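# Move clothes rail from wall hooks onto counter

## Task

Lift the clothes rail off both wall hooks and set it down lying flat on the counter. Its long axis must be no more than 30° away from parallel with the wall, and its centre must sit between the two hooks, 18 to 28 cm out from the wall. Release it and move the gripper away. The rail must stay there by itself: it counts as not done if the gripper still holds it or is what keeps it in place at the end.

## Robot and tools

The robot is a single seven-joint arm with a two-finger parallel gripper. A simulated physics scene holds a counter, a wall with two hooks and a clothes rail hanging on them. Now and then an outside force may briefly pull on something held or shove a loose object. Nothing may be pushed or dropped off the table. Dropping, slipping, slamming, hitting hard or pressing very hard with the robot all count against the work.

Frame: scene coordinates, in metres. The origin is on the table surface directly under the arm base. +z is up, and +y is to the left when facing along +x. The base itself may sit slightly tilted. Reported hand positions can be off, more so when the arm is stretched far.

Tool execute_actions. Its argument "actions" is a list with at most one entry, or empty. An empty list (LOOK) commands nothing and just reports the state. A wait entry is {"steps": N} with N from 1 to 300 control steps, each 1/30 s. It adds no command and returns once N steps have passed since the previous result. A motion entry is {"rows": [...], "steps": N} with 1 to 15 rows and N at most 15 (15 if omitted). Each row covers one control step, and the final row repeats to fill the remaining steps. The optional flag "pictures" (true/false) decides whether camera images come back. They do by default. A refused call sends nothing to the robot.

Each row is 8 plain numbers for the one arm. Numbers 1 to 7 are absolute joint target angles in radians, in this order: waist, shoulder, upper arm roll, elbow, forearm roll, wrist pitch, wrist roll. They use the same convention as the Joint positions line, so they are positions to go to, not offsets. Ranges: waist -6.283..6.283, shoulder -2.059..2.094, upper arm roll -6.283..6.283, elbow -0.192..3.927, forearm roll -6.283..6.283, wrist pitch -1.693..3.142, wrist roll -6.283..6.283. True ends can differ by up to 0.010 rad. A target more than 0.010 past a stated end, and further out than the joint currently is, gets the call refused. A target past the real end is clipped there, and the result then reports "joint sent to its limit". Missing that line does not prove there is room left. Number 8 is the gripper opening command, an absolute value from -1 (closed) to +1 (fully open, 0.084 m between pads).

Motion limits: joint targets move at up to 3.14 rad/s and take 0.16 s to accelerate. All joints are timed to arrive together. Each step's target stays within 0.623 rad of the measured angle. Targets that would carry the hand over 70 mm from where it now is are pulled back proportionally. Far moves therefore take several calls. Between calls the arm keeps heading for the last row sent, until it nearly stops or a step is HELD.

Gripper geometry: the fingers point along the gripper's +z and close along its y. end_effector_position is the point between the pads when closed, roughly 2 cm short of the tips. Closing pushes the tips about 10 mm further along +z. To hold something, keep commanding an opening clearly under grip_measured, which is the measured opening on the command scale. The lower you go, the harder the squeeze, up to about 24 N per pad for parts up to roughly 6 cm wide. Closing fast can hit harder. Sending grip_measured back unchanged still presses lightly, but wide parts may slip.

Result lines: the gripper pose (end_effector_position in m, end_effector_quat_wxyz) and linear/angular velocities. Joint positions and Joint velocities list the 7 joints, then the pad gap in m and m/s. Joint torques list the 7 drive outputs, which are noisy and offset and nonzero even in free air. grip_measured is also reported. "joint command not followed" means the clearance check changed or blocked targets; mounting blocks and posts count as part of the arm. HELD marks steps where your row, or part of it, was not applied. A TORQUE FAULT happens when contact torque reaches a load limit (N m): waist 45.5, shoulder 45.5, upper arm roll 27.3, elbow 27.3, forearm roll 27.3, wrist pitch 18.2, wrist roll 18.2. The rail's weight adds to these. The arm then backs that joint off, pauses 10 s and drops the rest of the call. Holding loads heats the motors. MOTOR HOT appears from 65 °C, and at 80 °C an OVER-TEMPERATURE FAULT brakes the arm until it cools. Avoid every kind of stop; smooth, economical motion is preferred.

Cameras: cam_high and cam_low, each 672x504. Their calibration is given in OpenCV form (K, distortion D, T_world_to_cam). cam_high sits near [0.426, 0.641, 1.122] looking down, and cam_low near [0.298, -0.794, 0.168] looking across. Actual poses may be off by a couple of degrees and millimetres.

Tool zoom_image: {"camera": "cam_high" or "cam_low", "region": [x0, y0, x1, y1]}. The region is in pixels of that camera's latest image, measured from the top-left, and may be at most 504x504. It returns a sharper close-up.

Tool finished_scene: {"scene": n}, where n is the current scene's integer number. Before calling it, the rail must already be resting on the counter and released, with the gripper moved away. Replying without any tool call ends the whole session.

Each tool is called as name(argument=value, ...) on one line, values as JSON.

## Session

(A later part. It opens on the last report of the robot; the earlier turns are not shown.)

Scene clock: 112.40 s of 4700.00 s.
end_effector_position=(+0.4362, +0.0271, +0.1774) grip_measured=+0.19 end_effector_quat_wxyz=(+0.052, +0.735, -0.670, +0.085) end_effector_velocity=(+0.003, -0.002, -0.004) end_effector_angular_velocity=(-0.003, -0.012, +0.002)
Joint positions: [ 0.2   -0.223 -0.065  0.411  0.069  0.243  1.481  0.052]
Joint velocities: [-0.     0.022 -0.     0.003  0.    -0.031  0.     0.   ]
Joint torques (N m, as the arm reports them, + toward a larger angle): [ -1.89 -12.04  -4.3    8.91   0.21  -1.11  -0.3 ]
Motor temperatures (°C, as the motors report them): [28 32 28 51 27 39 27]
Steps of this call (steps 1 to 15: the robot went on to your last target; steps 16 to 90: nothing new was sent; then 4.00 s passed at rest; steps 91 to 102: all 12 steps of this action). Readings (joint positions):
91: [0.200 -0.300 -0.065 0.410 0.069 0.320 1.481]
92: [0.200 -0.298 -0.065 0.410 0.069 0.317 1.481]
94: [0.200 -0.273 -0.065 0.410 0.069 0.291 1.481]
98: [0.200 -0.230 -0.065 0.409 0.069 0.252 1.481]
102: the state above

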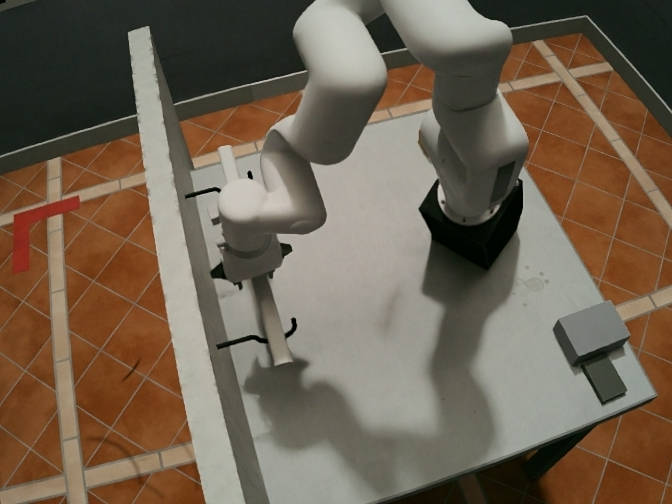

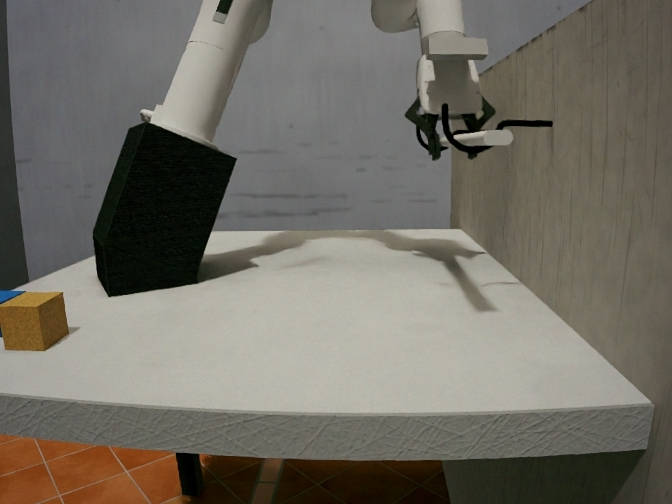

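Close, then lift.

execute_actions(actions=[{"rows":[[0.2,-0.22,-0.065,0.41,0.069,0.24,1.481,-1]],"steps":12}], pictures=false)

execute_actions(actions=[{"rows":[[0.2,-0.5,-0.065,0.41,0.069,0.52,1.481,-1]],"steps":15}])

Scene clock: 120.03 s of 4700.00 s.
end_effector_position=(+0.4338, +0.0264, +0.1755) grip_measured=-0.32 end_effector_quat_wxyz=(+0.054, +0.735, -0.671, +0.083) end_effector_velocity=(+0.002, -0.000, +0.001) end_effector_angular_velocity=(-0.001, -0.004, +0.004)
Joint positions: [ 0.2   -0.219 -0.065  0.407  0.069  0.242  1.481  0.03 ]
Joint velocities: [-0.001  0.001  0.     0.003 -0.001 -0.002 -0.003  0.   ]
Joint torques (N m, as the arm reports them, + toward a larger angle): [ -1.76 -13.52  -3.94  13.86  -0.34  -3.38  -0.79]
Motor temperatures (°C, as the motors report them): [28 32 28 47 27 38 27]
Steps of this call (steps 1 to 15: the robot went on to your last target; steps 16 to 90: nothing new was sent; then 4.23 s passed at rest; steps 91 to 102: all 12 steps of this action). Readings (joint positions):
91: [0.200 -0.220 -0.065 0.410 0.069 0.240 1.481]
92: [0.200 -0.220 -0.065 0.410 0.069 0.241 1.481]
94: [0.200 -0.219 -0.065 0.407 0.069 0.242 1.481]
98: [0.200 -0.220 -0.065 0.407 0.069 0.242 1.482]
102: the state above

Scene clock: 120.53 s of 4700.00 s.
end_effector_position=(+0.4313, +0.0500, +0.2438) grip_measured=-0.33 end_effector_quat_wxyz=(+0.040, +0.739, -0.668, +0.073) end_effector_velocity=(-0.009, +0.005, +0.012) end_effector_angular_velocity=(+0.007, +0.022, +0.003)
Joint positions: [ 0.2   -0.492 -0.064  0.41   0.069  0.512  1.481  0.03 ]
Joint velocities: [ 0.001 -0.059  0.001 -0.002 -0.     0.077 -0.001 -0.001]
Joint torques (N m, as the arm reports them, + toward a larger angle): [ -0.84 -10.13  -3.3   12.99   0.07  -1.73  -0.52]
Motor temperatures (°C, as the motors report them): [28 32 28 47 27 38 27]
Steps of this call (steps 1 to 15: all 15 steps of this action). Readings (joint positions):
1: [0.200 -0.219 -0.065 0.407 0.069 0.242 1.481]
2: [0.200 -0.221 -0.065 0.408 0.069 0.244 1.481]
4: [0.200 -0.251 -0.065 0.409 0.069 0.276 1.481]
8: [0.200 -0.419 -0.066 0.414 0.069 0.434 1.481]
15: the state above

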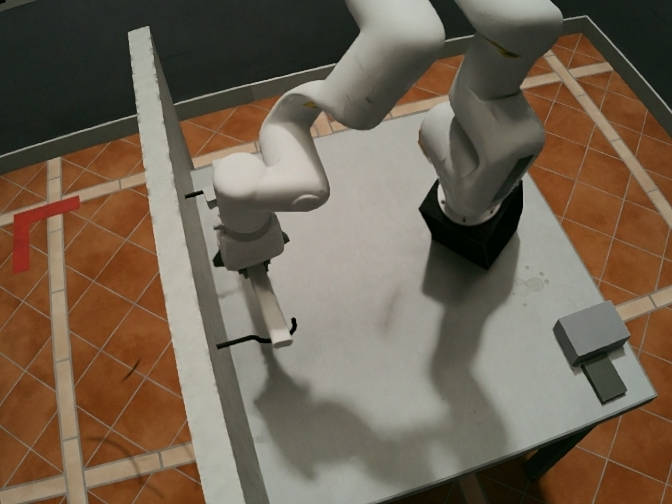

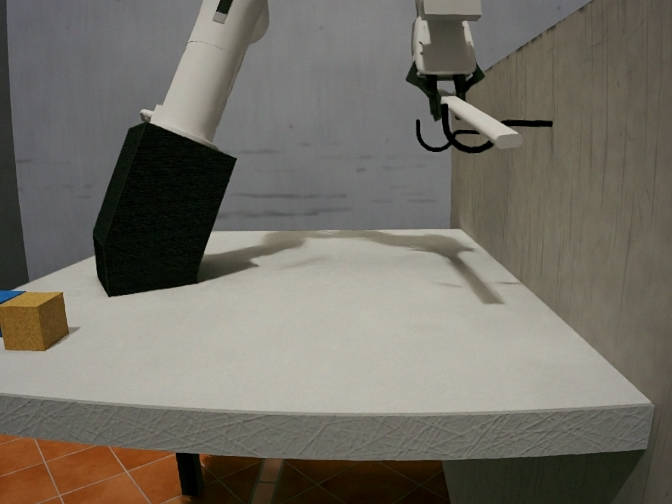

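execute_actions(actions=[{"rows":[[0.2,-0.7,-0.065,0.41,0.069,0.72,1.481,-1]],"steps":15}])

Scene clock: 123.43 s of 4700.00 s.
end_effector_position=(+0.4149, +0.0649, +0.2919) grip_measured=-0.34 end_effector_quat_wxyz=(+0.033, +0.743, -0.665, +0.063) end_effector_velocity=(-0.007, +0.001, +0.007) end_effector_angular_velocity=(+0.004, +0.012, -0.004)
Joint positions: [ 0.2   -0.695 -0.065  0.409  0.069  0.716  1.481  0.029]
Joint velocities: [-0.001 -0.033 -0.002 -0.001  0.     0.045  0.002  0.   ]
Joint torques (N m, as the arm reports them, + toward a larger angle): [-1.12 -8.52 -3.17 14.45 -0.19 -1.47 -0.37]
Motor temperatures (°C, as the motors report them): [28 32 28 46 27 37 27]
Steps of this call (steps 1 to 15: the robot went on to your last target; steps 16 to 72: nothing new was sent; steps 73 to 87: all 15 steps of this action). Readings (joint positions):
73: [0.200 -0.500 -0.065 0.410 0.069 0.520 1.481]
74: [0.200 -0.502 -0.065 0.410 0.069 0.523 1.481]
76: [0.200 -0.531 -0.065 0.408 0.069 0.557 1.481]
80: [0.200 -0.657 -0.065 0.413 0.069 0.672 1.481]
87: the state above

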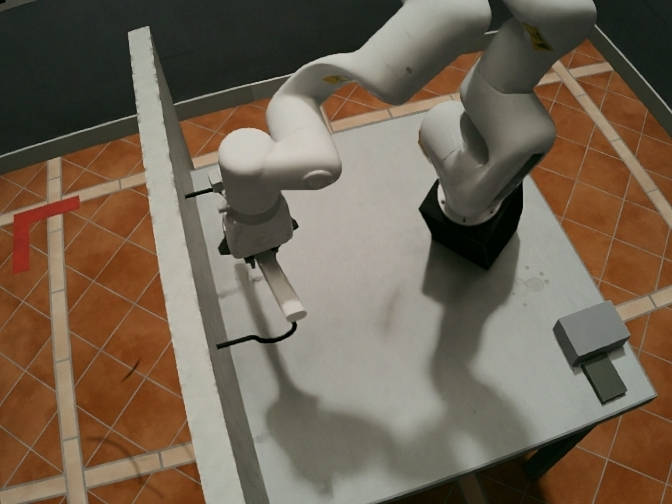

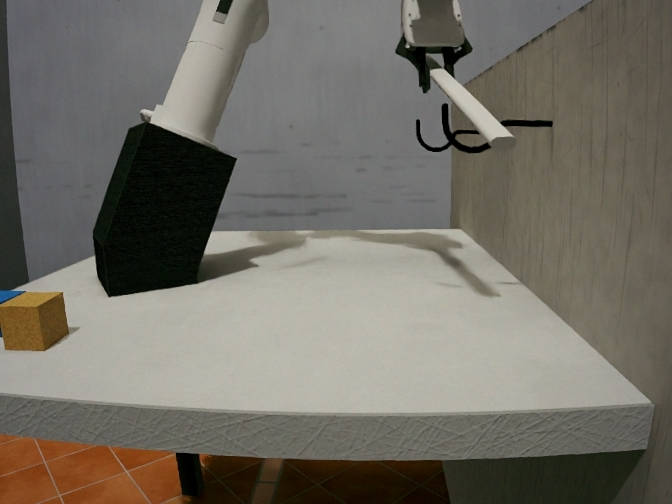

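execute_actions(actions=[{"rows":[[0.2,-0.22,-0.065,0.41,0.069,0.24,1.481,-1]],"steps":15}], pictures=false)

execute_actions(actions=[{"rows":[[0.2,-0.22,-0.065,0.41,0.069,0.24,1.481,0.2]],"steps":12}])

Scene clock: 128.20 s of 4700.00 s.
end_effector_position=(+0.4351, +0.0297, +0.1834) grip_measured=-0.38 end_effector_quat_wxyz=(+0.052, +0.736, -0.670, +0.082) end_effector_velocity=(+0.040, -0.014, -0.053) end_effector_angular_velocity=(-0.032, -0.122, +0.032)
Joint positions: [ 0.2   -0.25  -0.064  0.409  0.069  0.273  1.481  0.027]
Joint velocities: [ 0.004  0.282  0.01   0.042 -0.001 -0.364  0.003 -0.023]
Joint torques (N m, as the arm reports them, + toward a larger angle): [ -3.47 -13.08  -5.93   9.84   0.21  -0.69  -0.47]
Motor temperatures (°C, as the motors report them): [28 31 28 46 27 36 27]
Steps of this call (steps 1 to 15: the robot went on to your last target; steps 16 to 90: nothing new was sent; then 1.27 s passed at rest; steps 91 to 105: all 15 steps of this action). Readings (joint positions):
91: [0.200 -0.700 -0.065 0.410 0.069 0.720 1.481]
92: [0.200 -0.698 -0.065 0.410 0.069 0.717 1.481]
94: [0.200 -0.669 -0.065 0.412 0.069 0.684 1.481]
98: [0.200 -0.489 -0.065 0.410 0.069 0.509 1.481]
105: the state above

Scene clock: 128.60 s of 4700.00 s.
end_effector_position=(+0.4362, +0.0269, +0.1770) grip_measured=+0.19 end_effector_quat_wxyz=(+0.052, +0.735, -0.670, +0.086) end_effector_velocity=(-0.003, -0.000, -0.004) end_effector_angular_velocity=(-0.001, +0.008, +0.001)
Joint positions: [ 0.2   -0.221 -0.065  0.41   0.069  0.241  1.481  0.052]
Joint velocities: [ 0.     0.01   0.002 -0.002  0.    -0.004 -0.001  0.   ]
Joint torques (N m, as the arm reports them, + toward a larger angle): [ -2.08 -12.6   -4.13   9.02   0.48  -1.08  -0.4 ]
Motor temperatures (°C, as the motors report them): [28 31 28 45 27 36 27]
Steps of this call (steps 1 to 12: all 12 steps of this action). Readings (joint positions):
1: [0.200 -0.242 -0.064 0.410 0.069 0.264 1.481]
2: [0.200 -0.236 -0.065 0.410 0.069 0.257 1.481]
4: [0.200 -0.229 -0.066 0.411 0.069 0.248 1.481]
8: [0.200 -0.224 -0.065 0.411 0.069 0.242 1.481]
12: the state above

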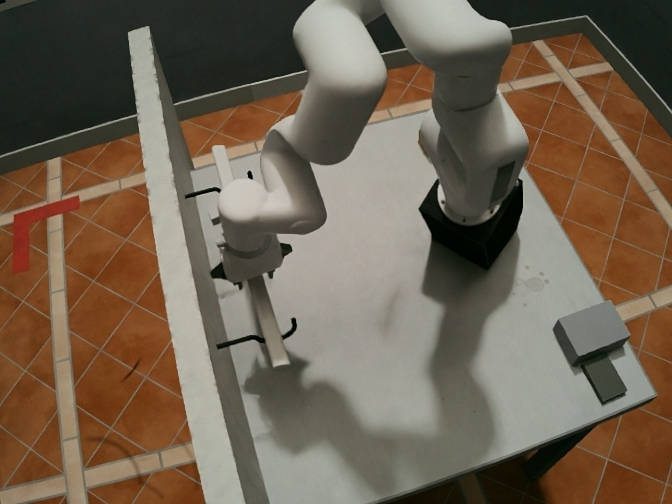

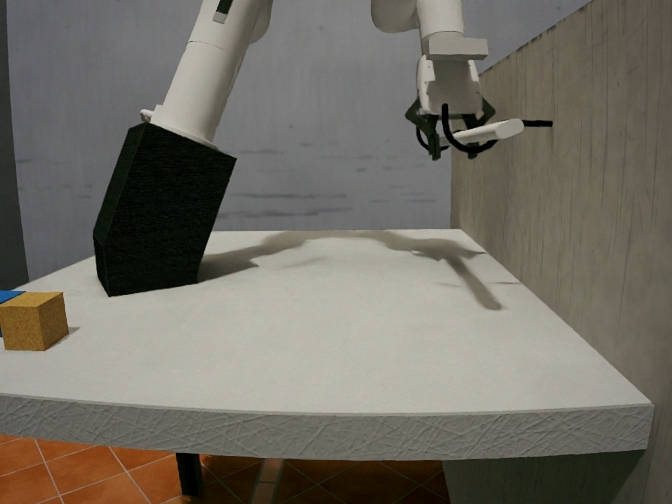

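execute_actions(actions=[{"rows":[[0.2,-0.42,-0.065,0.41,0.069,0.44,1.481,0.2]],"steps":12}], pictures=false)

execute_actions(actions=[{"rows":[[-0.05,-0.42,-0.065,0.41,0.069,0.44,1.481,0.2]],"steps":15}])

Scene clock: 133.03 s of 4700.00 s.
end_effector_position=(+0.4353, +0.0431, +0.2237) grip_measured=+0.19 end_effector_quat_wxyz=(+0.043, +0.738, -0.669, +0.077) end_effector_velocity=(-0.034, +0.003, +0.004) end_effector_angular_velocity=(+0.008, +0.088, -0.012)
Joint positions: [ 0.2   -0.41  -0.065  0.41   0.069  0.428  1.481  0.052]
Joint velocities: [ 0.001 -0.082  0.001 -0.038 -0.     0.132 -0.    -0.   ]
Joint torques (N m, as the arm reports them, + toward a larger angle): [-1.33 -8.81 -3.79 11.21  0.21 -1.19 -0.36]
Motor temperatures (°C, as the motors report them): [28 31 28 44 27 36 27]
Steps of this call (steps 1 to 15: the robot went on to your last target; steps 16 to 90: nothing new was sent; then 1.03 s passed at rest; steps 91 to 102: all 12 steps of this action). Readings (joint positions):
91: [0.200 -0.220 -0.065 0.410 0.069 0.240 1.481]
92: [0.200 -0.222 -0.065 0.410 0.069 0.243 1.481]
94: [0.200 -0.251 -0.065 0.408 0.069 0.277 1.481]
98: [0.200 -0.378 -0.065 0.413 0.069 0.391 1.481]
102: the state above

Scene clock: 133.53 s of 4700.00 s.
end_effector_position=(+0.4311, -0.0494, +0.2506) grip_measured=+0.19 end_effector_quat_wxyz=(-0.062, -0.654, +0.744, -0.117) end_effector_velocity=(-0.003, -0.020, +0.007) end_effector_angular_velocity=(-0.022, -0.012, -0.043)
Joint positions: [-0.043 -0.42  -0.065  0.41   0.069  0.44   1.481  0.052]
Joint velocities: [-0.062 -0.002  0.011  0.001 -0.001  0.001 -0.002  0.   ]
Joint torques (N m, as the arm reports them, + toward a larger angle): [-1.63 -9.8  -4.95 11.57  0.01 -1.33 -0.24]
Motor temperatures (°C, as the motors report them): [28 31 28 44 27 36 27]
Steps of this call (steps 1 to 15: all 15 steps of this action). Readings (joint positions):
1: [0.200 -0.412 -0.065 0.409 0.069 0.432 1.481]
2: [0.198 -0.414 -0.065 0.409 0.069 0.434 1.481]
4: [0.168 -0.416 -0.061 0.409 0.069 0.437 1.481]
8: [0.032 -0.418 -0.067 0.410 0.069 0.438 1.481]
15: the state above

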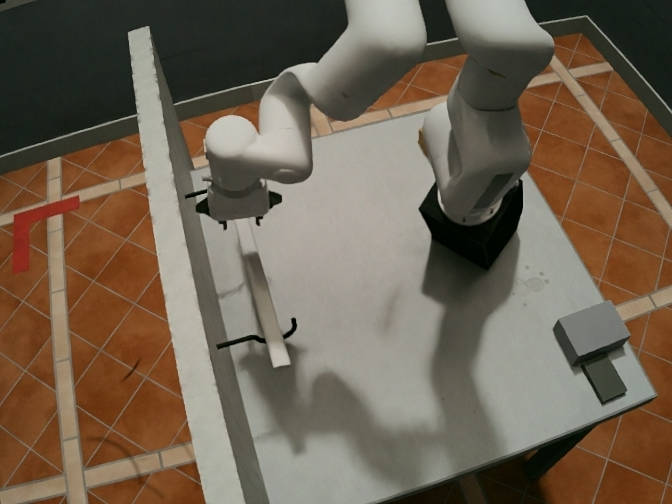

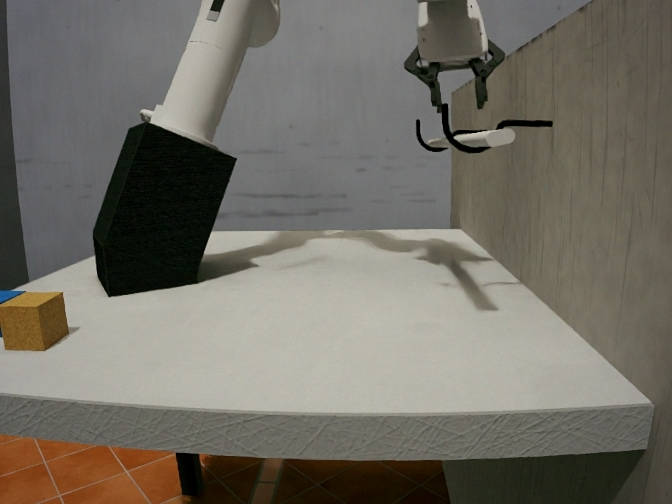

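execute_actions(actions=[{"rows":[[-0.05,-0.26,-0.065,0.41,0.069,0.28,1.481,0.2]],"steps":12}])

Scene clock: 138.63 s of 4700.00 s.
end_effector_position=(+0.4312, -0.0686, +0.2149) grip_measured=+0.19 end_effector_quat_wxyz=(-0.070, -0.649, +0.747, -0.125) end_effector_velocity=(+0.022, -0.008, -0.002) end_effector_angular_velocity=(-0.021, -0.059, +0.015)
Joint positions: [-0.05  -0.267 -0.065  0.41   0.069  0.289  1.481  0.052]
Joint velocities: [ 0.     0.057 -0.002  0.027 -0.    -0.093 -0.001  0.   ]
Joint torques (N m, as the arm reports them, + toward a larger angle): [ -2.72 -11.27  -5.44  10.16   0.18  -1.06  -0.32]
Motor temperatures (°C, as the motors report them): [28 31 28 43 27 35 27]
Steps of this call (steps 1 to 15: the robot went on to your last target; steps 16 to 90: nothing new was sent; then 1.70 s passed at rest; steps 91 to 102: all 12 steps of this action). Readings (joint positions):
91: [-0.050 -0.420 -0.065 0.410 0.069 0.440 1.481]
92: [-0.050 -0.418 -0.065 0.410 0.069 0.437 1.481]
94: [-0.050 -0.389 -0.065 0.412 0.069 0.404 1.481]
98: [-0.050 -0.289 -0.065 0.407 0.069 0.314 1.481]
102: the state above

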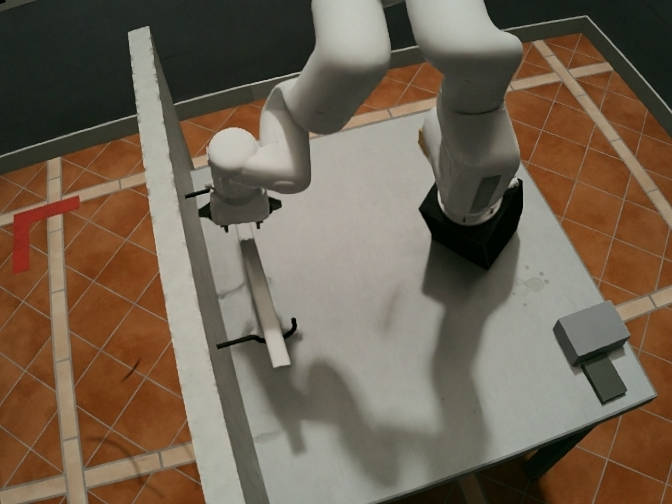

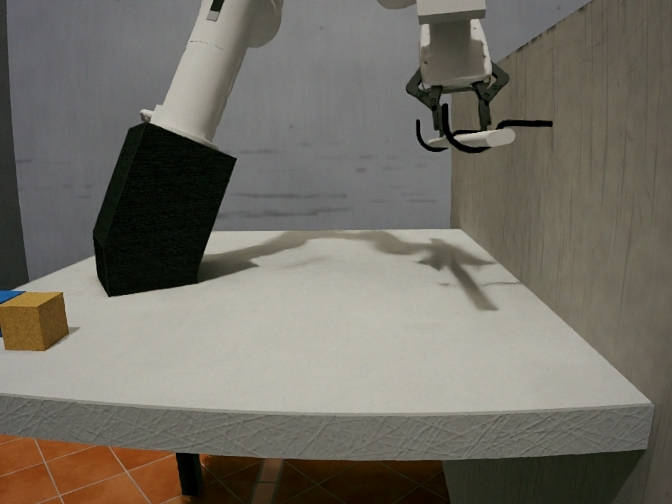

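execute_actions(actions=[{"rows":[[0.05,-0.12,-0.065,0.41,0.069,0.14,1.481,0.2]],"steps":15}])

Scene clock: 142.97 s of 4700.00 s.
end_effector_position=(+0.4327, -0.0441, +0.1691) grip_measured=+0.19 end_effector_quat_wxyz=(+0.069, +0.683, -0.718, +0.116) end_effector_velocity=(-0.001, +0.004, -0.007) end_effector_angular_velocity=(+0.002, +0.003, +0.014)
Joint positions: [ 0.048 -0.123 -0.065  0.41   0.069  0.142  1.481  0.052]
Joint velocities: [ 0.016  0.021  0.    -0.002 -0.    -0.024  0.001 -0.   ]
Joint torques (N m, as the arm reports them, + toward a larger angle): [ -3.14 -12.53  -5.62   8.34   0.37  -1.13  -0.33]
Motor temperatures (°C, as the motors report them): [28 31 28 42 27 34 27]
Steps of this call (steps 1 to 15: the robot went on to your last target; steps 16 to 90: nothing new was sent; then 0.83 s passed at rest; steps 91 to 105: all 15 steps of this action). Readings (joint positions):
91: [-0.050 -0.260 -0.065 0.410 0.069 0.280 1.481]
92: [-0.049 -0.258 -0.065 0.410 0.069 0.277 1.481]
94: [-0.028 -0.230 -0.068 0.412 0.069 0.244 1.481]
98: [0.033 -0.143 -0.062 0.407 0.069 0.168 1.481]
105: the state above

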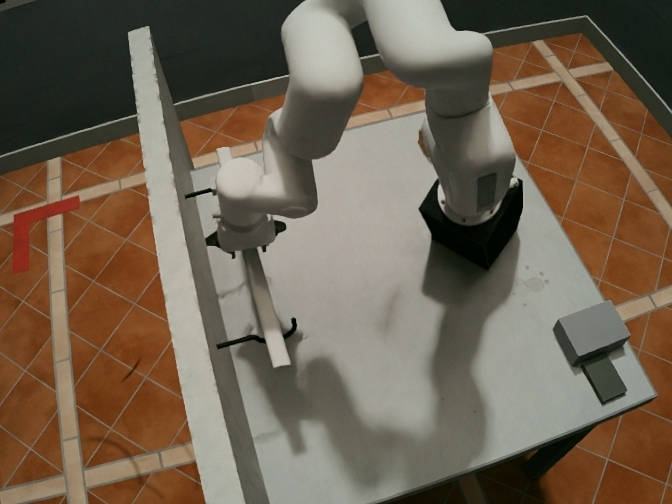

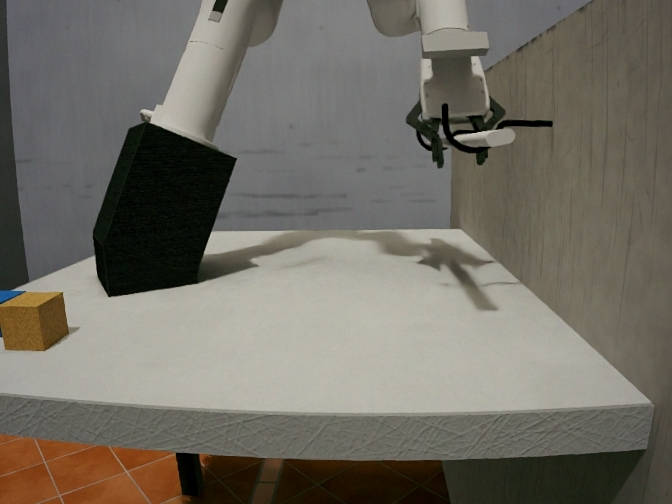

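execute_actions(actions=[{"rows":[[0.05,-0.12,-0.065,0.41,0.069,0.14,1.481,-1]],"steps":12}], pictures=false)

execute_actions(actions=[{"rows":[[0.05,-0.5,-0.065,0.41,0.069,0.52,1.481,-1]],"steps":15}])

Scene clock: 146.20 s of 4700.00 s.
end_effector_position=(+0.4321, -0.0434, +0.1679) grip_measured=-0.36 end_effector_quat_wxyz=(+0.069, +0.684, -0.717, +0.115) end_effector_velocity=(+0.000, -0.000, +0.000) end_effector_angular_velocity=(-0.000, -0.000, -0.000)
Joint positions: [ 0.05  -0.12  -0.065  0.41   0.069  0.14   1.481  0.028]
Joint velocities: [ 0.     0.    -0.     0.001  0.    -0.    -0.     0.   ]
Joint torques (N m, as the arm reports them, + toward a larger angle): [ -3.03 -12.09  -5.56   8.6    0.59  -1.21  -0.05]
Motor temperatures (°C, as the motors report them): [28 31 28 41 27 34 27]
Steps of this call (steps 1 to 15: the robot went on to your last target; steps 16 to 85: nothing new was sent; steps 86 to 97: all 12 steps of this action). Readings (joint positions):
86: [0.050 -0.120 -0.065 0.410 0.069 0.140 1.481]
87: [0.050 -0.120 -0.065 0.410 0.069 0.140 1.481]
89: [0.050 -0.120 -0.065 0.410 0.069 0.140 1.481]
93: [0.050 -0.120 -0.065 0.410 0.069 0.140 1.481]
97: the state above

Scene clock: 146.70 s of 4700.00 s.
end_effector_position=(+0.4325, -0.0078, +0.2560) grip_measured=-0.36 end_effector_quat_wxyz=(+0.052, +0.688, -0.717, +0.099) end_effector_velocity=(-0.039, +0.011, +0.009) end_effector_angular_velocity=(+0.026, +0.094, -0.018)
Joint positions: [ 0.05  -0.485 -0.065  0.409  0.069  0.504  1.481  0.028]
Joint velocities: [ 0.001 -0.115  0.001 -0.039  0.001  0.174  0.004  0.001]
Joint torques (N m, as the arm reports them, + toward a larger angle): [-1.82 -8.93 -4.64 13.97 -0.08 -1.63 -0.3 ]
Motor temperatures (°C, as the motors report them): [28 31 28 41 27 34 27]
Steps of this call (steps 1 to 15: all 15 steps of this action). Readings (joint positions):
1: [0.050 -0.120 -0.065 0.410 0.069 0.140 1.481]
2: [0.050 -0.122 -0.065 0.410 0.069 0.143 1.481]
4: [0.050 -0.150 -0.065 0.408 0.069 0.177 1.481]
8: [0.050 -0.330 -0.065 0.411 0.069 0.350 1.481]
15: the state above

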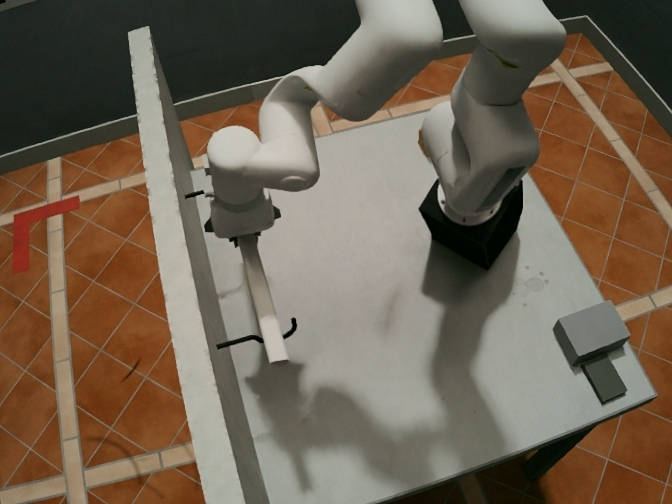

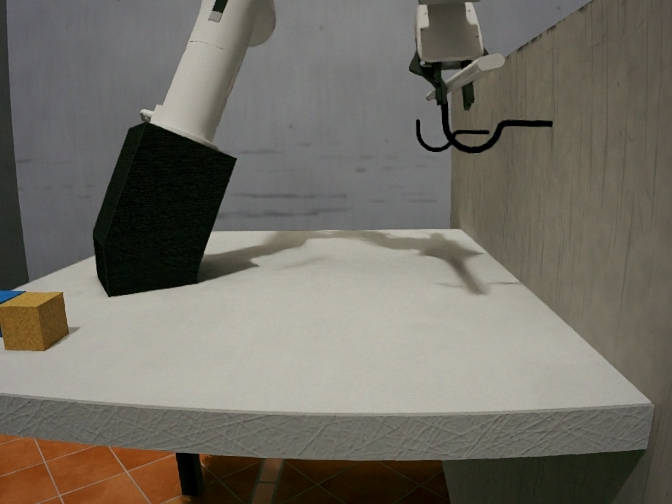

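execute_actions(actions=[{"rows":[[0.05,-0.72,-0.065,0.41,0.069,0.74,1.481,-1]],"steps":15}])

Scene clock: 149.80 s of 4700.00 s.
end_effector_position=(+0.4144, +0.0143, +0.3086) grip_measured=-0.36 end_effector_quat_wxyz=(+0.044, +0.694, -0.713, +0.089) end_effector_velocity=(-0.006, +0.004, +0.009) end_effector_angular_velocity=(+0.005, +0.009, +0.000)
Joint positions: [ 0.05  -0.714 -0.065  0.409  0.069  0.735  1.481  0.028]
Joint velocities: [-0.    -0.039 -0.     0.002 -0.001  0.05   0.001  0.   ]
Joint torques (N m, as the arm reports them, + toward a larger angle): [-0.36 -7.75 -4.25 14.68 -0.05 -1.24 -0.3 ]
Motor temperatures (°C, as the motors report them): [28 31 28 41 27 34 27]
Steps of this call (steps 1 to 30: the robot went on to your last target; steps 31 to 78: nothing new was sent; steps 79 to 93: all 15 steps of this action). Readings (joint positions):
79: [0.050 -0.500 -0.065 0.410 0.069 0.520 1.481]
80: [0.050 -0.502 -0.065 0.410 0.069 0.523 1.481]
82: [0.050 -0.531 -0.065 0.408 0.069 0.557 1.481]
86: [0.050 -0.669 -0.065 0.413 0.069 0.684 1.481]
93: the state above

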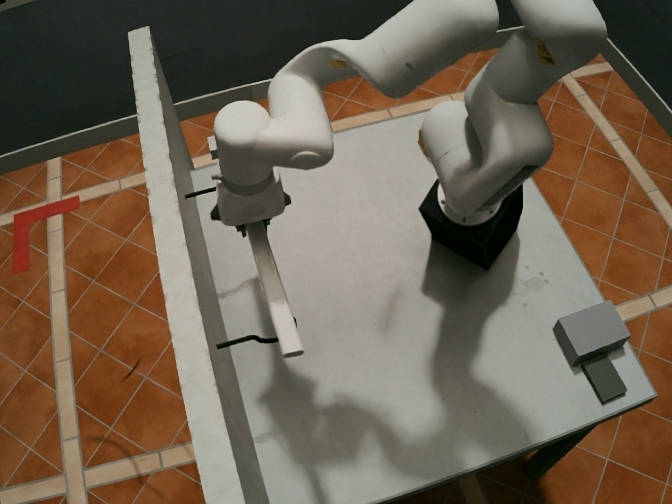

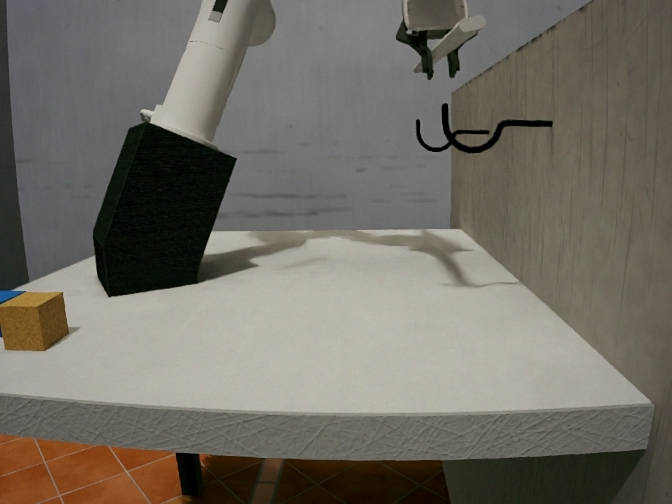

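Clear. Retract via elbow.

execute_actions(actions=[{"rows":[[0.1,-0.72,-0.065,0.1,0.069,0.43,1.481,-1]],"steps":15}])

Scene clock: 154.67 s of 4700.00 s.
end_effector_position=(+0.3474, +0.0112, +0.2288) grip_measured=-0.37 end_effector_quat_wxyz=(+0.045, +0.706, -0.702, +0.086) end_effector_velocity=(+0.003, +0.001, -0.007) end_effector_angular_velocity=(-0.004, -0.083, +0.029)
Joint positions: [ 0.098 -0.72  -0.065  0.113  0.069  0.443  1.481  0.028]
Joint velocities: [ 0.017 -0.013 -0.002 -0.07   0.    -0.146 -0.001 -0.   ]
Joint torques (N m, as the arm reports them, + toward a larger angle): [ 0.4  -5.69 -2.9  12.44  0.15 -1.58 -0.28]
Motor temperatures (°C, as the motors report them): [28 31 28 42 27 33 27]
Steps of this call (steps 1 to 15: the robot went on to your last target; steps 16 to 90: nothing new was sent; then 1.37 s passed at rest; steps 91 to 105: all 15 steps of this action). Readings (joint positions):
91: [0.050 -0.720 -0.065 0.410 0.069 0.740 1.481]
92: [0.050 -0.720 -0.065 0.408 0.069 0.737 1.481]
94: [0.055 -0.721 -0.065 0.381 0.069 0.702 1.481]
98: [0.078 -0.719 -0.065 0.232 0.069 0.566 1.481]
105: the state above

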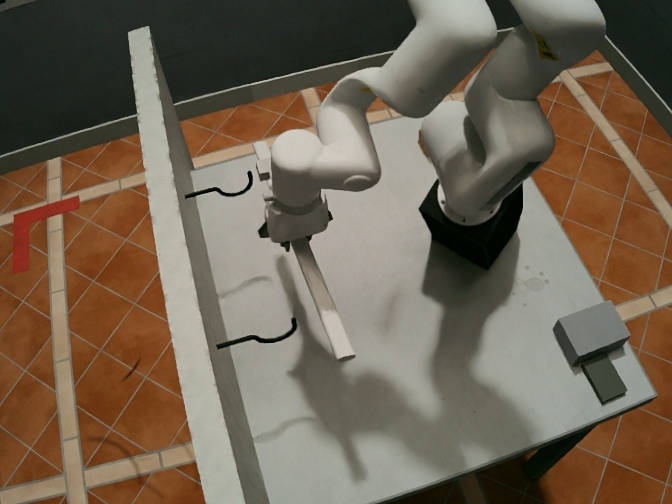

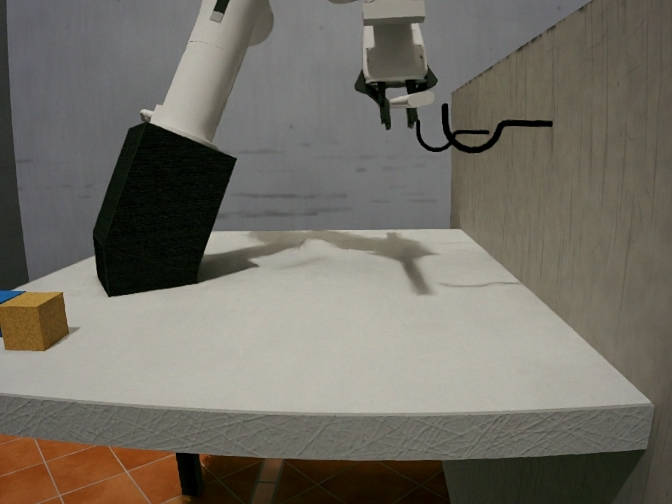

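execute_actions(actions=[{"rows":[[0.25,0.1,-0.065,0.1,0.069,-0.39,1.481,-1]],"steps":15}])

execute_actions(actions=[{"steps":15}])

Scene clock: 159.97 s of 4700.00 s.
end_effector_position=(+0.3186, +0.0031, +0.1112) grip_measured=-0.37 end_effector_quat_wxyz=(+0.068, +0.745, -0.657, +0.095) end_effector_velocity=(-0.162, -0.029, -0.206) end_effector_angular_velocity=(-0.110, +0.155, +0.232)
Joint positions: [ 0.231 -0.022 -0.064  0.099  0.069 -0.263  1.481  0.028]
Joint velocities: [ 0.214  1.383  0.008 -0.036 -0.002 -1.307 -0.002  0.   ]
Joint torques (N m, as the arm reports them, + toward a larger angle): [ -3.43 -19.62  -4.67   3.96   0.95  -0.99  -0.32]
Motor temperatures (°C, as the motors report them): [28 31 28 42 27 33 27]
Steps of this call (steps 1 to 30: the robot went on to your last target; steps 31 to 100: nothing new was sent; then 1.47 s passed at rest; steps 101 to 115: all 15 steps of this action). Readings (joint positions):
101: [0.100 -0.720 -0.065 0.100 0.069 0.430 1.481]
102: [0.100 -0.718 -0.065 0.100 0.069 0.427 1.481]
104: [0.108 -0.688 -0.066 0.101 0.069 0.393 1.481]
108: [0.158 -0.468 -0.065 0.102 0.069 0.174 1.481]
115: the state above

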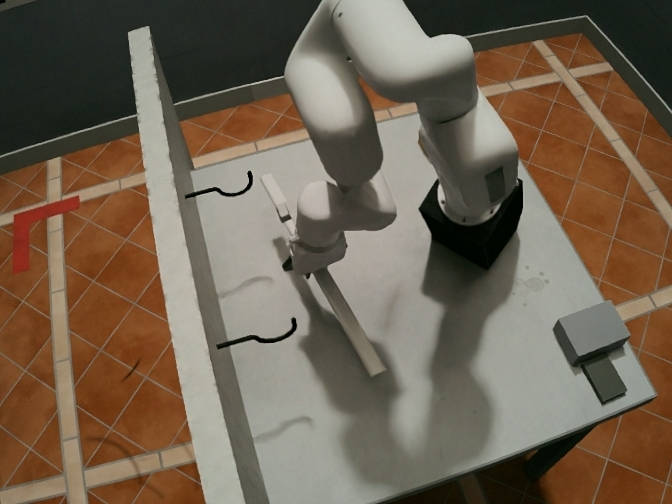

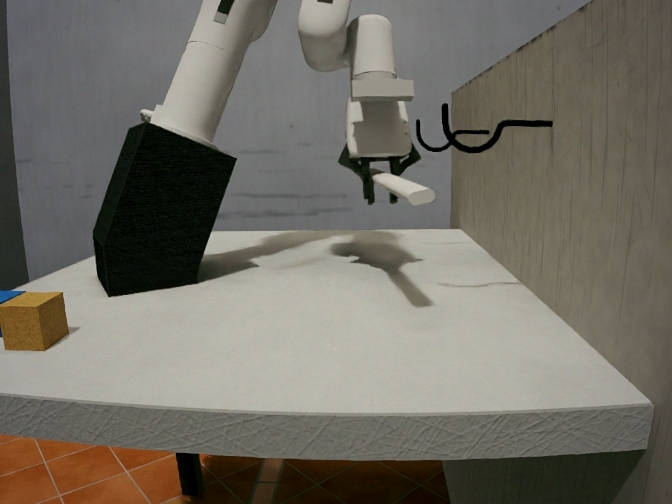

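Scene clock: 160.47 s of 4700.00 s.
end_effector_position=(+0.3090, +0.0010, +0.0955) grip_measured=-0.37 end_effector_quat_wxyz=(+0.069, +0.752, -0.648, +0.099) end_effector_velocity=(-0.003, -0.001, -0.002) end_effector_angular_velocity=(-0.002, +0.006, -0.001)
Joint positions: [ 0.25   0.098 -0.065  0.1    0.069 -0.389  1.481  0.028]
Joint velocities: [ 0.     0.013  0.    -0.001 -0.    -0.008  0.001 -0.001]
Joint torques (N m, as the arm reports them, + toward a larger angle): [ -1.51 -11.77  -3.78   1.62   0.77  -1.49  -0.25]
Motor temperatures (°C, as the motors report them): [28 31 28 41 27 33 27]
Steps of this call (steps 1 to 15: the robot went on to your last target). Readings (joint positions):
1: [0.237 0.017 -0.064 0.098 0.069 -0.300 1.481]
2: [0.241 0.043 -0.064 0.097 0.069 -0.326 1.481]
4: [0.245 0.071 -0.065 0.098 0.069 -0.358 1.481]
8: [0.248 0.090 -0.065 0.101 0.069 -0.382 1.481]
15: the state above

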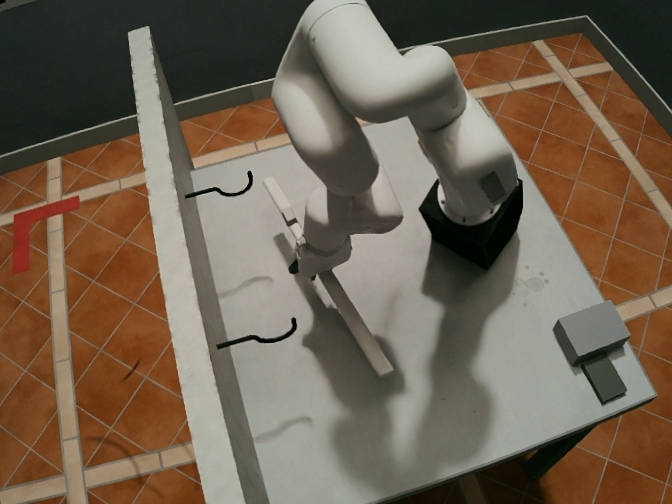

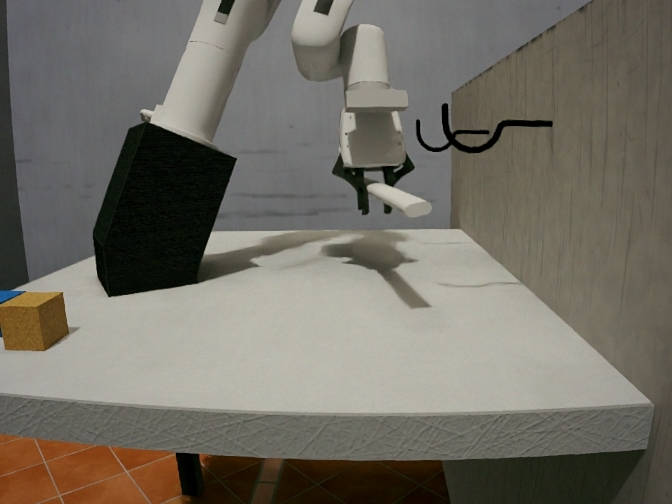

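execute_actions(actions=[{"rows":[[0.3,0.25,-0.065,-0.05,0.069,-0.69,1.481,-1]],"steps":15}])

Scene clock: 164.10 s of 4700.00 s.
end_effector_position=(+0.2445, +0.0003, +0.0940) grip_measured=-0.37 end_effector_quat_wxyz=(+0.074, +0.771, -0.625, +0.101) end_effector_velocity=(-0.008, +0.001, +0.004) end_effector_angular_velocity=(+0.001, -0.019, +0.020)
Joint positions: [ 0.299  0.246 -0.065 -0.045  0.069 -0.682  1.481  0.028]
Joint velocities: [ 0.013  0.033 -0.001 -0.032  0.    -0.088 -0.     0.   ]
Joint torques (N m, as the arm reports them, + toward a larger angle): [-1.29 -8.95 -3.33 -2.43  1.   -1.28 -0.24]
Motor temperatures (°C, as the motors report them): [28 31 28 40 27 33 27]
Steps of this call (steps 1 to 15: the robot went on to your last target; steps 16 to 90: nothing new was sent; then 0.13 s passed at rest; steps 91 to 105: all 15 steps of this action). Readings (joint positions):
91: [0.250 0.100 -0.065 0.100 0.069 -0.390 1.481]
92: [0.250 0.101 -0.065 0.099 0.069 -0.393 1.481]
94: [0.255 0.116 -0.066 0.086 0.069 -0.427 1.481]
98: [0.285 0.205 -0.064 -0.006 0.069 -0.594 1.481]
105: the state above

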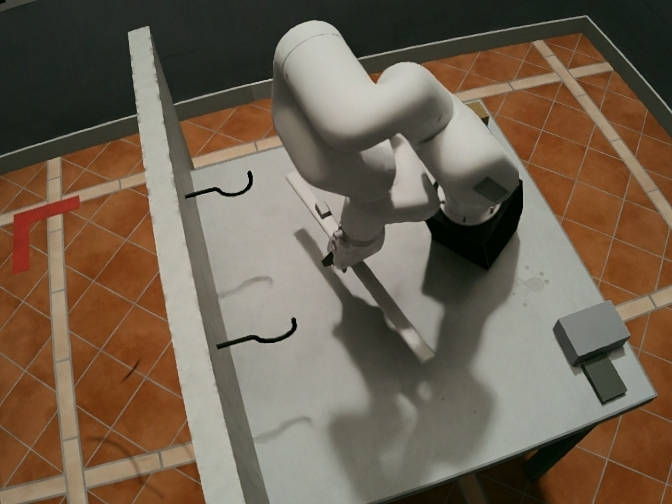

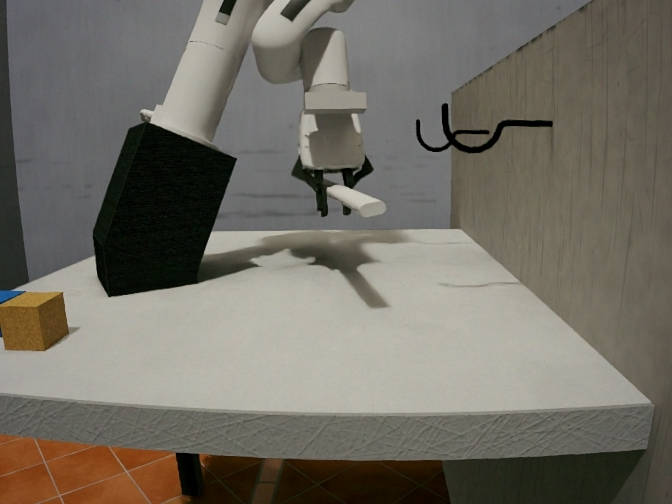

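execute_actions(actions=[{"rows":[[0.3,0.48,-0.065,-0.03,0.069,-0.9,1.481,-1]],"steps":15}])

Scene clock: 168.17 s of 4700.00 s.
end_effector_position=(+0.2419, +0.0002, +0.0943) grip_measured=-0.37 end_effector_quat_wxyz=(+0.074, +0.771, -0.624, +0.100) end_effector_velocity=(-0.000, -0.000, +0.000) end_effector_angular_velocity=(-0.000, +0.000, +0.000)
Joint positions: [ 0.3    0.25  -0.065 -0.05   0.069 -0.69   1.481  0.028]
Joint velocities: [ 0.001 -0.    -0.001 -0.     0.     0.    -0.    -0.   ]
Joint torques (N m, as the arm reports them, + toward a larger angle): [-1.66 -9.71 -3.31 -2.56  0.88 -1.37 -0.38]
Motor temperatures (°C, as the motors report them): [28 31 28 39 27 33 27]
A step of this action was HELD (marked below), so the robot has no last target. The arm can still carry out the HELD step.
Steps of this call (steps 1 to 15: the robot went on to your last target; steps 16 to 90: nothing new was sent; then 0.57 s passed at rest; steps 91 to 105: all 15 steps of this action). Readings (joint positions):
91: [0.300 0.250 -0.065 -0.050 0.069 -0.690 1.481] HELD
92: [0.300 0.250 -0.065 -0.050 0.069 -0.690 1.481] HELD
93: [0.300 0.250 -0.065 -0.050 0.069 -0.690 1.481] HELD
94: [0.300 0.250 -0.065 -0.050 0.069 -0.690 1.481] HELD
95: [0.300 0.250 -0.065 -0.050 0.069 -0.690 1.481] HELD
96: [0.300 0.250 -0.065 -0.050 0.069 -0.690 1.481] HELD
97: [0.300 0.250 -0.065 -0.050 0.069 -0.690 1.481] HELD
98: [0.300 0.250 -0.065 -0.050 0.069 -0.690 1.481] HELD
99: [0.300 0.250 -0.065 -0.050 0.069 -0.690 1.481] HELD
100: [0.300 0.250 -0.065 -0.050 0.069 -0.690 1.481] HELD
101: [0.300 0.250 -0.065 -0.050 0.069 -0.690 1.481] HELD
102: [0.300 0.250 -0.065 -0.050 0.069 -0.690 1.481] HELD
103: [0.300 0.250 -0.065 -0.050 0.069 -0.690 1.481] HELD
104: [0.300 0.250 -0.065 -0.050 0.069 -0.690 1.481] HELD
105: the state above HELD
joint command not followed: on one or more control steps a check withheld the commanded joint targets, and the robot was not sent them on those steps. On the call's last step the targets were still withheld.
cause: the commanded joint targets would bring two parts of the arm too close to each other (joints 2 (shoulder) to 5 (forearm roll) lie between them); next, command targets that bring no two parts of the arm closer together.

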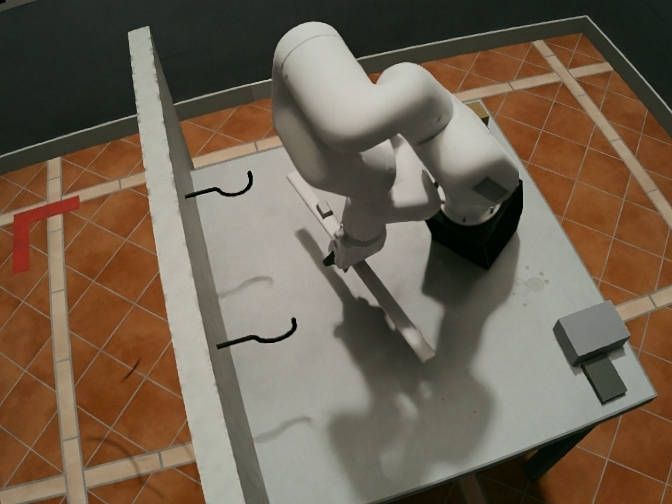

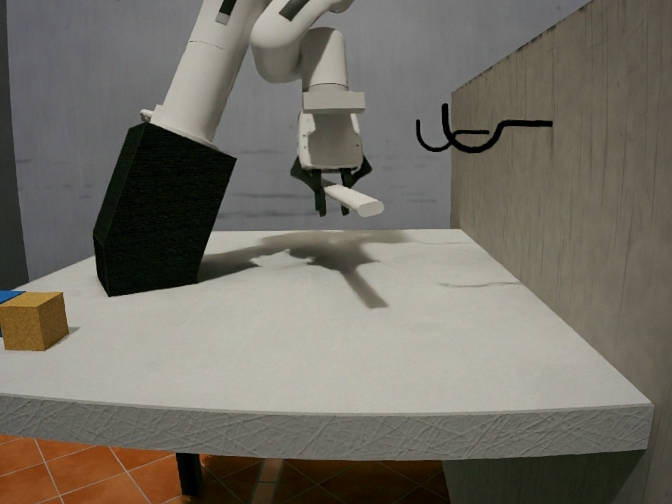

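execute_actions(actions=[{"rows":[[0.33,0.33,-0.065,0.26,0.069,-0.2,1.481,-1]],"steps":15}])

Scene clock: 171.40 s of 4700.00 s.
end_effector_position=(+0.2522, +0.0016, +0.0672) grip_measured=-0.37 end_effector_quat_wxyz=(+0.109, +0.770, -0.626, +0.061) end_effector_velocity=(+0.035, +0.009, -0.086) end_effector_angular_velocity=(-0.016, +0.359, -0.053)
Joint positions: [ 0.312  0.282 -0.065  0.074  0.069 -0.495  1.481  0.028]
Joint velocities: [ 0.042  0.112  0.002  0.431  0.     0.681 -0.001 -0.   ]
Joint torques (N m, as the arm reports them, + toward a larger angle): [ -1.72 -10.81  -3.9   -1.92   0.92  -1.02  -0.21]
Motor temperatures (°C, as the motors report them): [28 31 28 38 27 33 27]
Steps of this call (steps 1 to 82: nothing new was sent; steps 83 to 97: all 15 steps of this action). Readings (joint positions):
83: [0.300 0.250 -0.065 -0.050 0.069 -0.690 1.481]
84: [0.300 0.250 -0.065 -0.050 0.069 -0.689 1.481]
86: [0.301 0.251 -0.065 -0.045 0.069 -0.681 1.481]
90: [0.303 0.258 -0.065 -0.018 0.069 -0.638 1.481]
97: the state above

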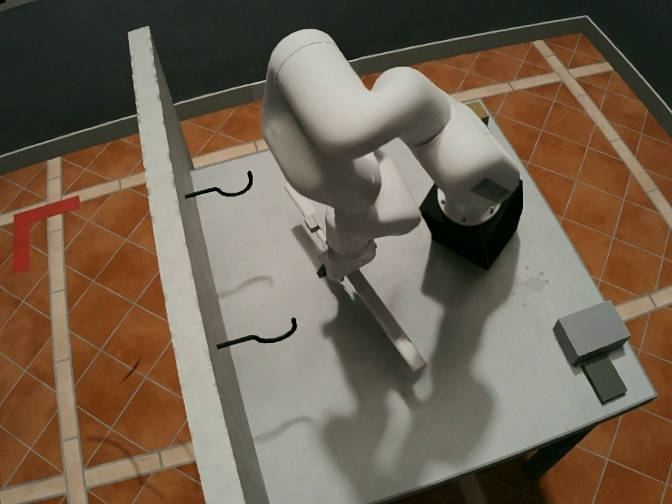

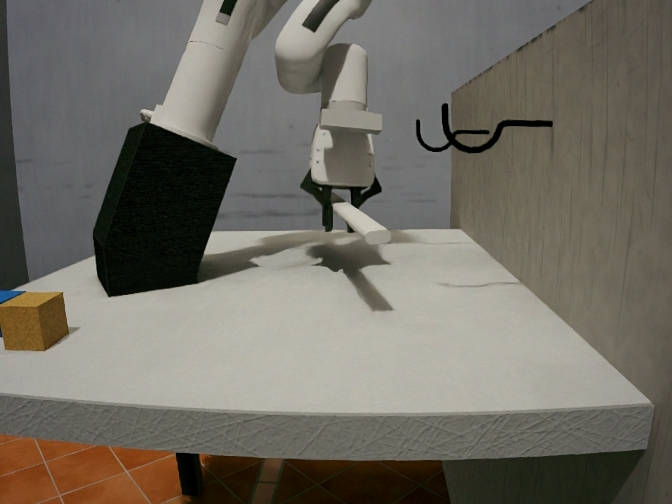

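execute_actions(actions=[{"steps":20}])

Scene clock: 173.03 s of 4700.00 s.
end_effector_position=(+0.2668, +0.0072, +0.0360) grip_measured=-0.37 end_effector_quat_wxyz=(+0.161, +0.765, -0.624, +0.003) end_effector_velocity=(-0.000, +0.000, -0.000) end_effector_angular_velocity=(-0.000, +0.001, -0.001)
Joint positions: [ 0.33   0.33  -0.065  0.26   0.069 -0.2    1.481  0.028]
Joint velocities: [-0.    -0.     0.    -0.     0.     0.     0.001 -0.   ]
Joint torques (N m, as the arm reports them, + toward a larger angle): [ -1.69 -12.42  -4.47  -0.38   0.64  -0.68  -0.36]
Motor temperatures (°C, as the motors report them): [28 31 28 37 27 32 27]
Steps of this call (steps 1 to 45: the robot went on to your last target; steps 46 to 49: nothing new was sent). Readings (joint positions):
1: [0.313 0.286 -0.065 0.088 0.069 -0.472 1.481]
2: [0.315 0.289 -0.065 0.103 0.069 -0.449 1.481]
4: [0.318 0.297 -0.065 0.132 0.069 -0.402 1.481]
8: [0.323 0.312 -0.065 0.191 0.069 -0.309 1.481]
49: the state above
The arm was judged still, so your last target was given up. Only a new action makes it travel on or press farther. Fingers that are still opening or closing keep moving.

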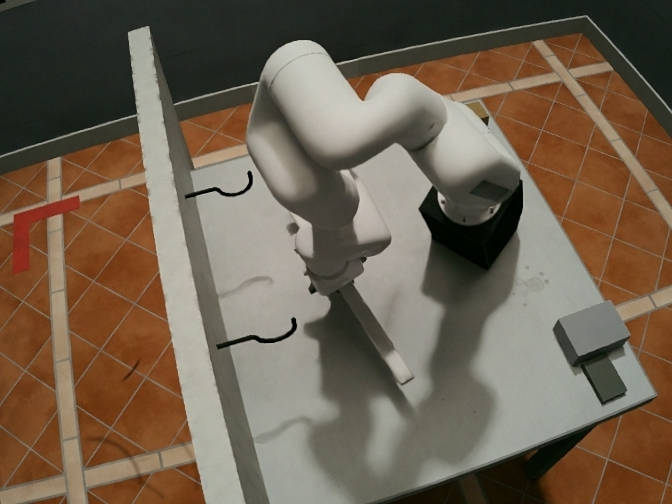

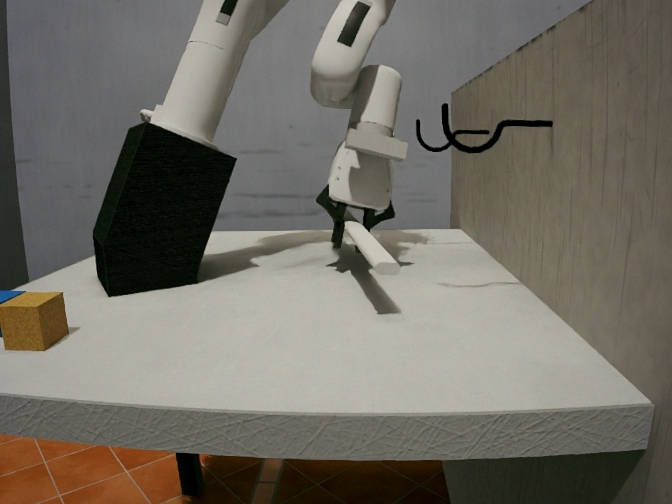

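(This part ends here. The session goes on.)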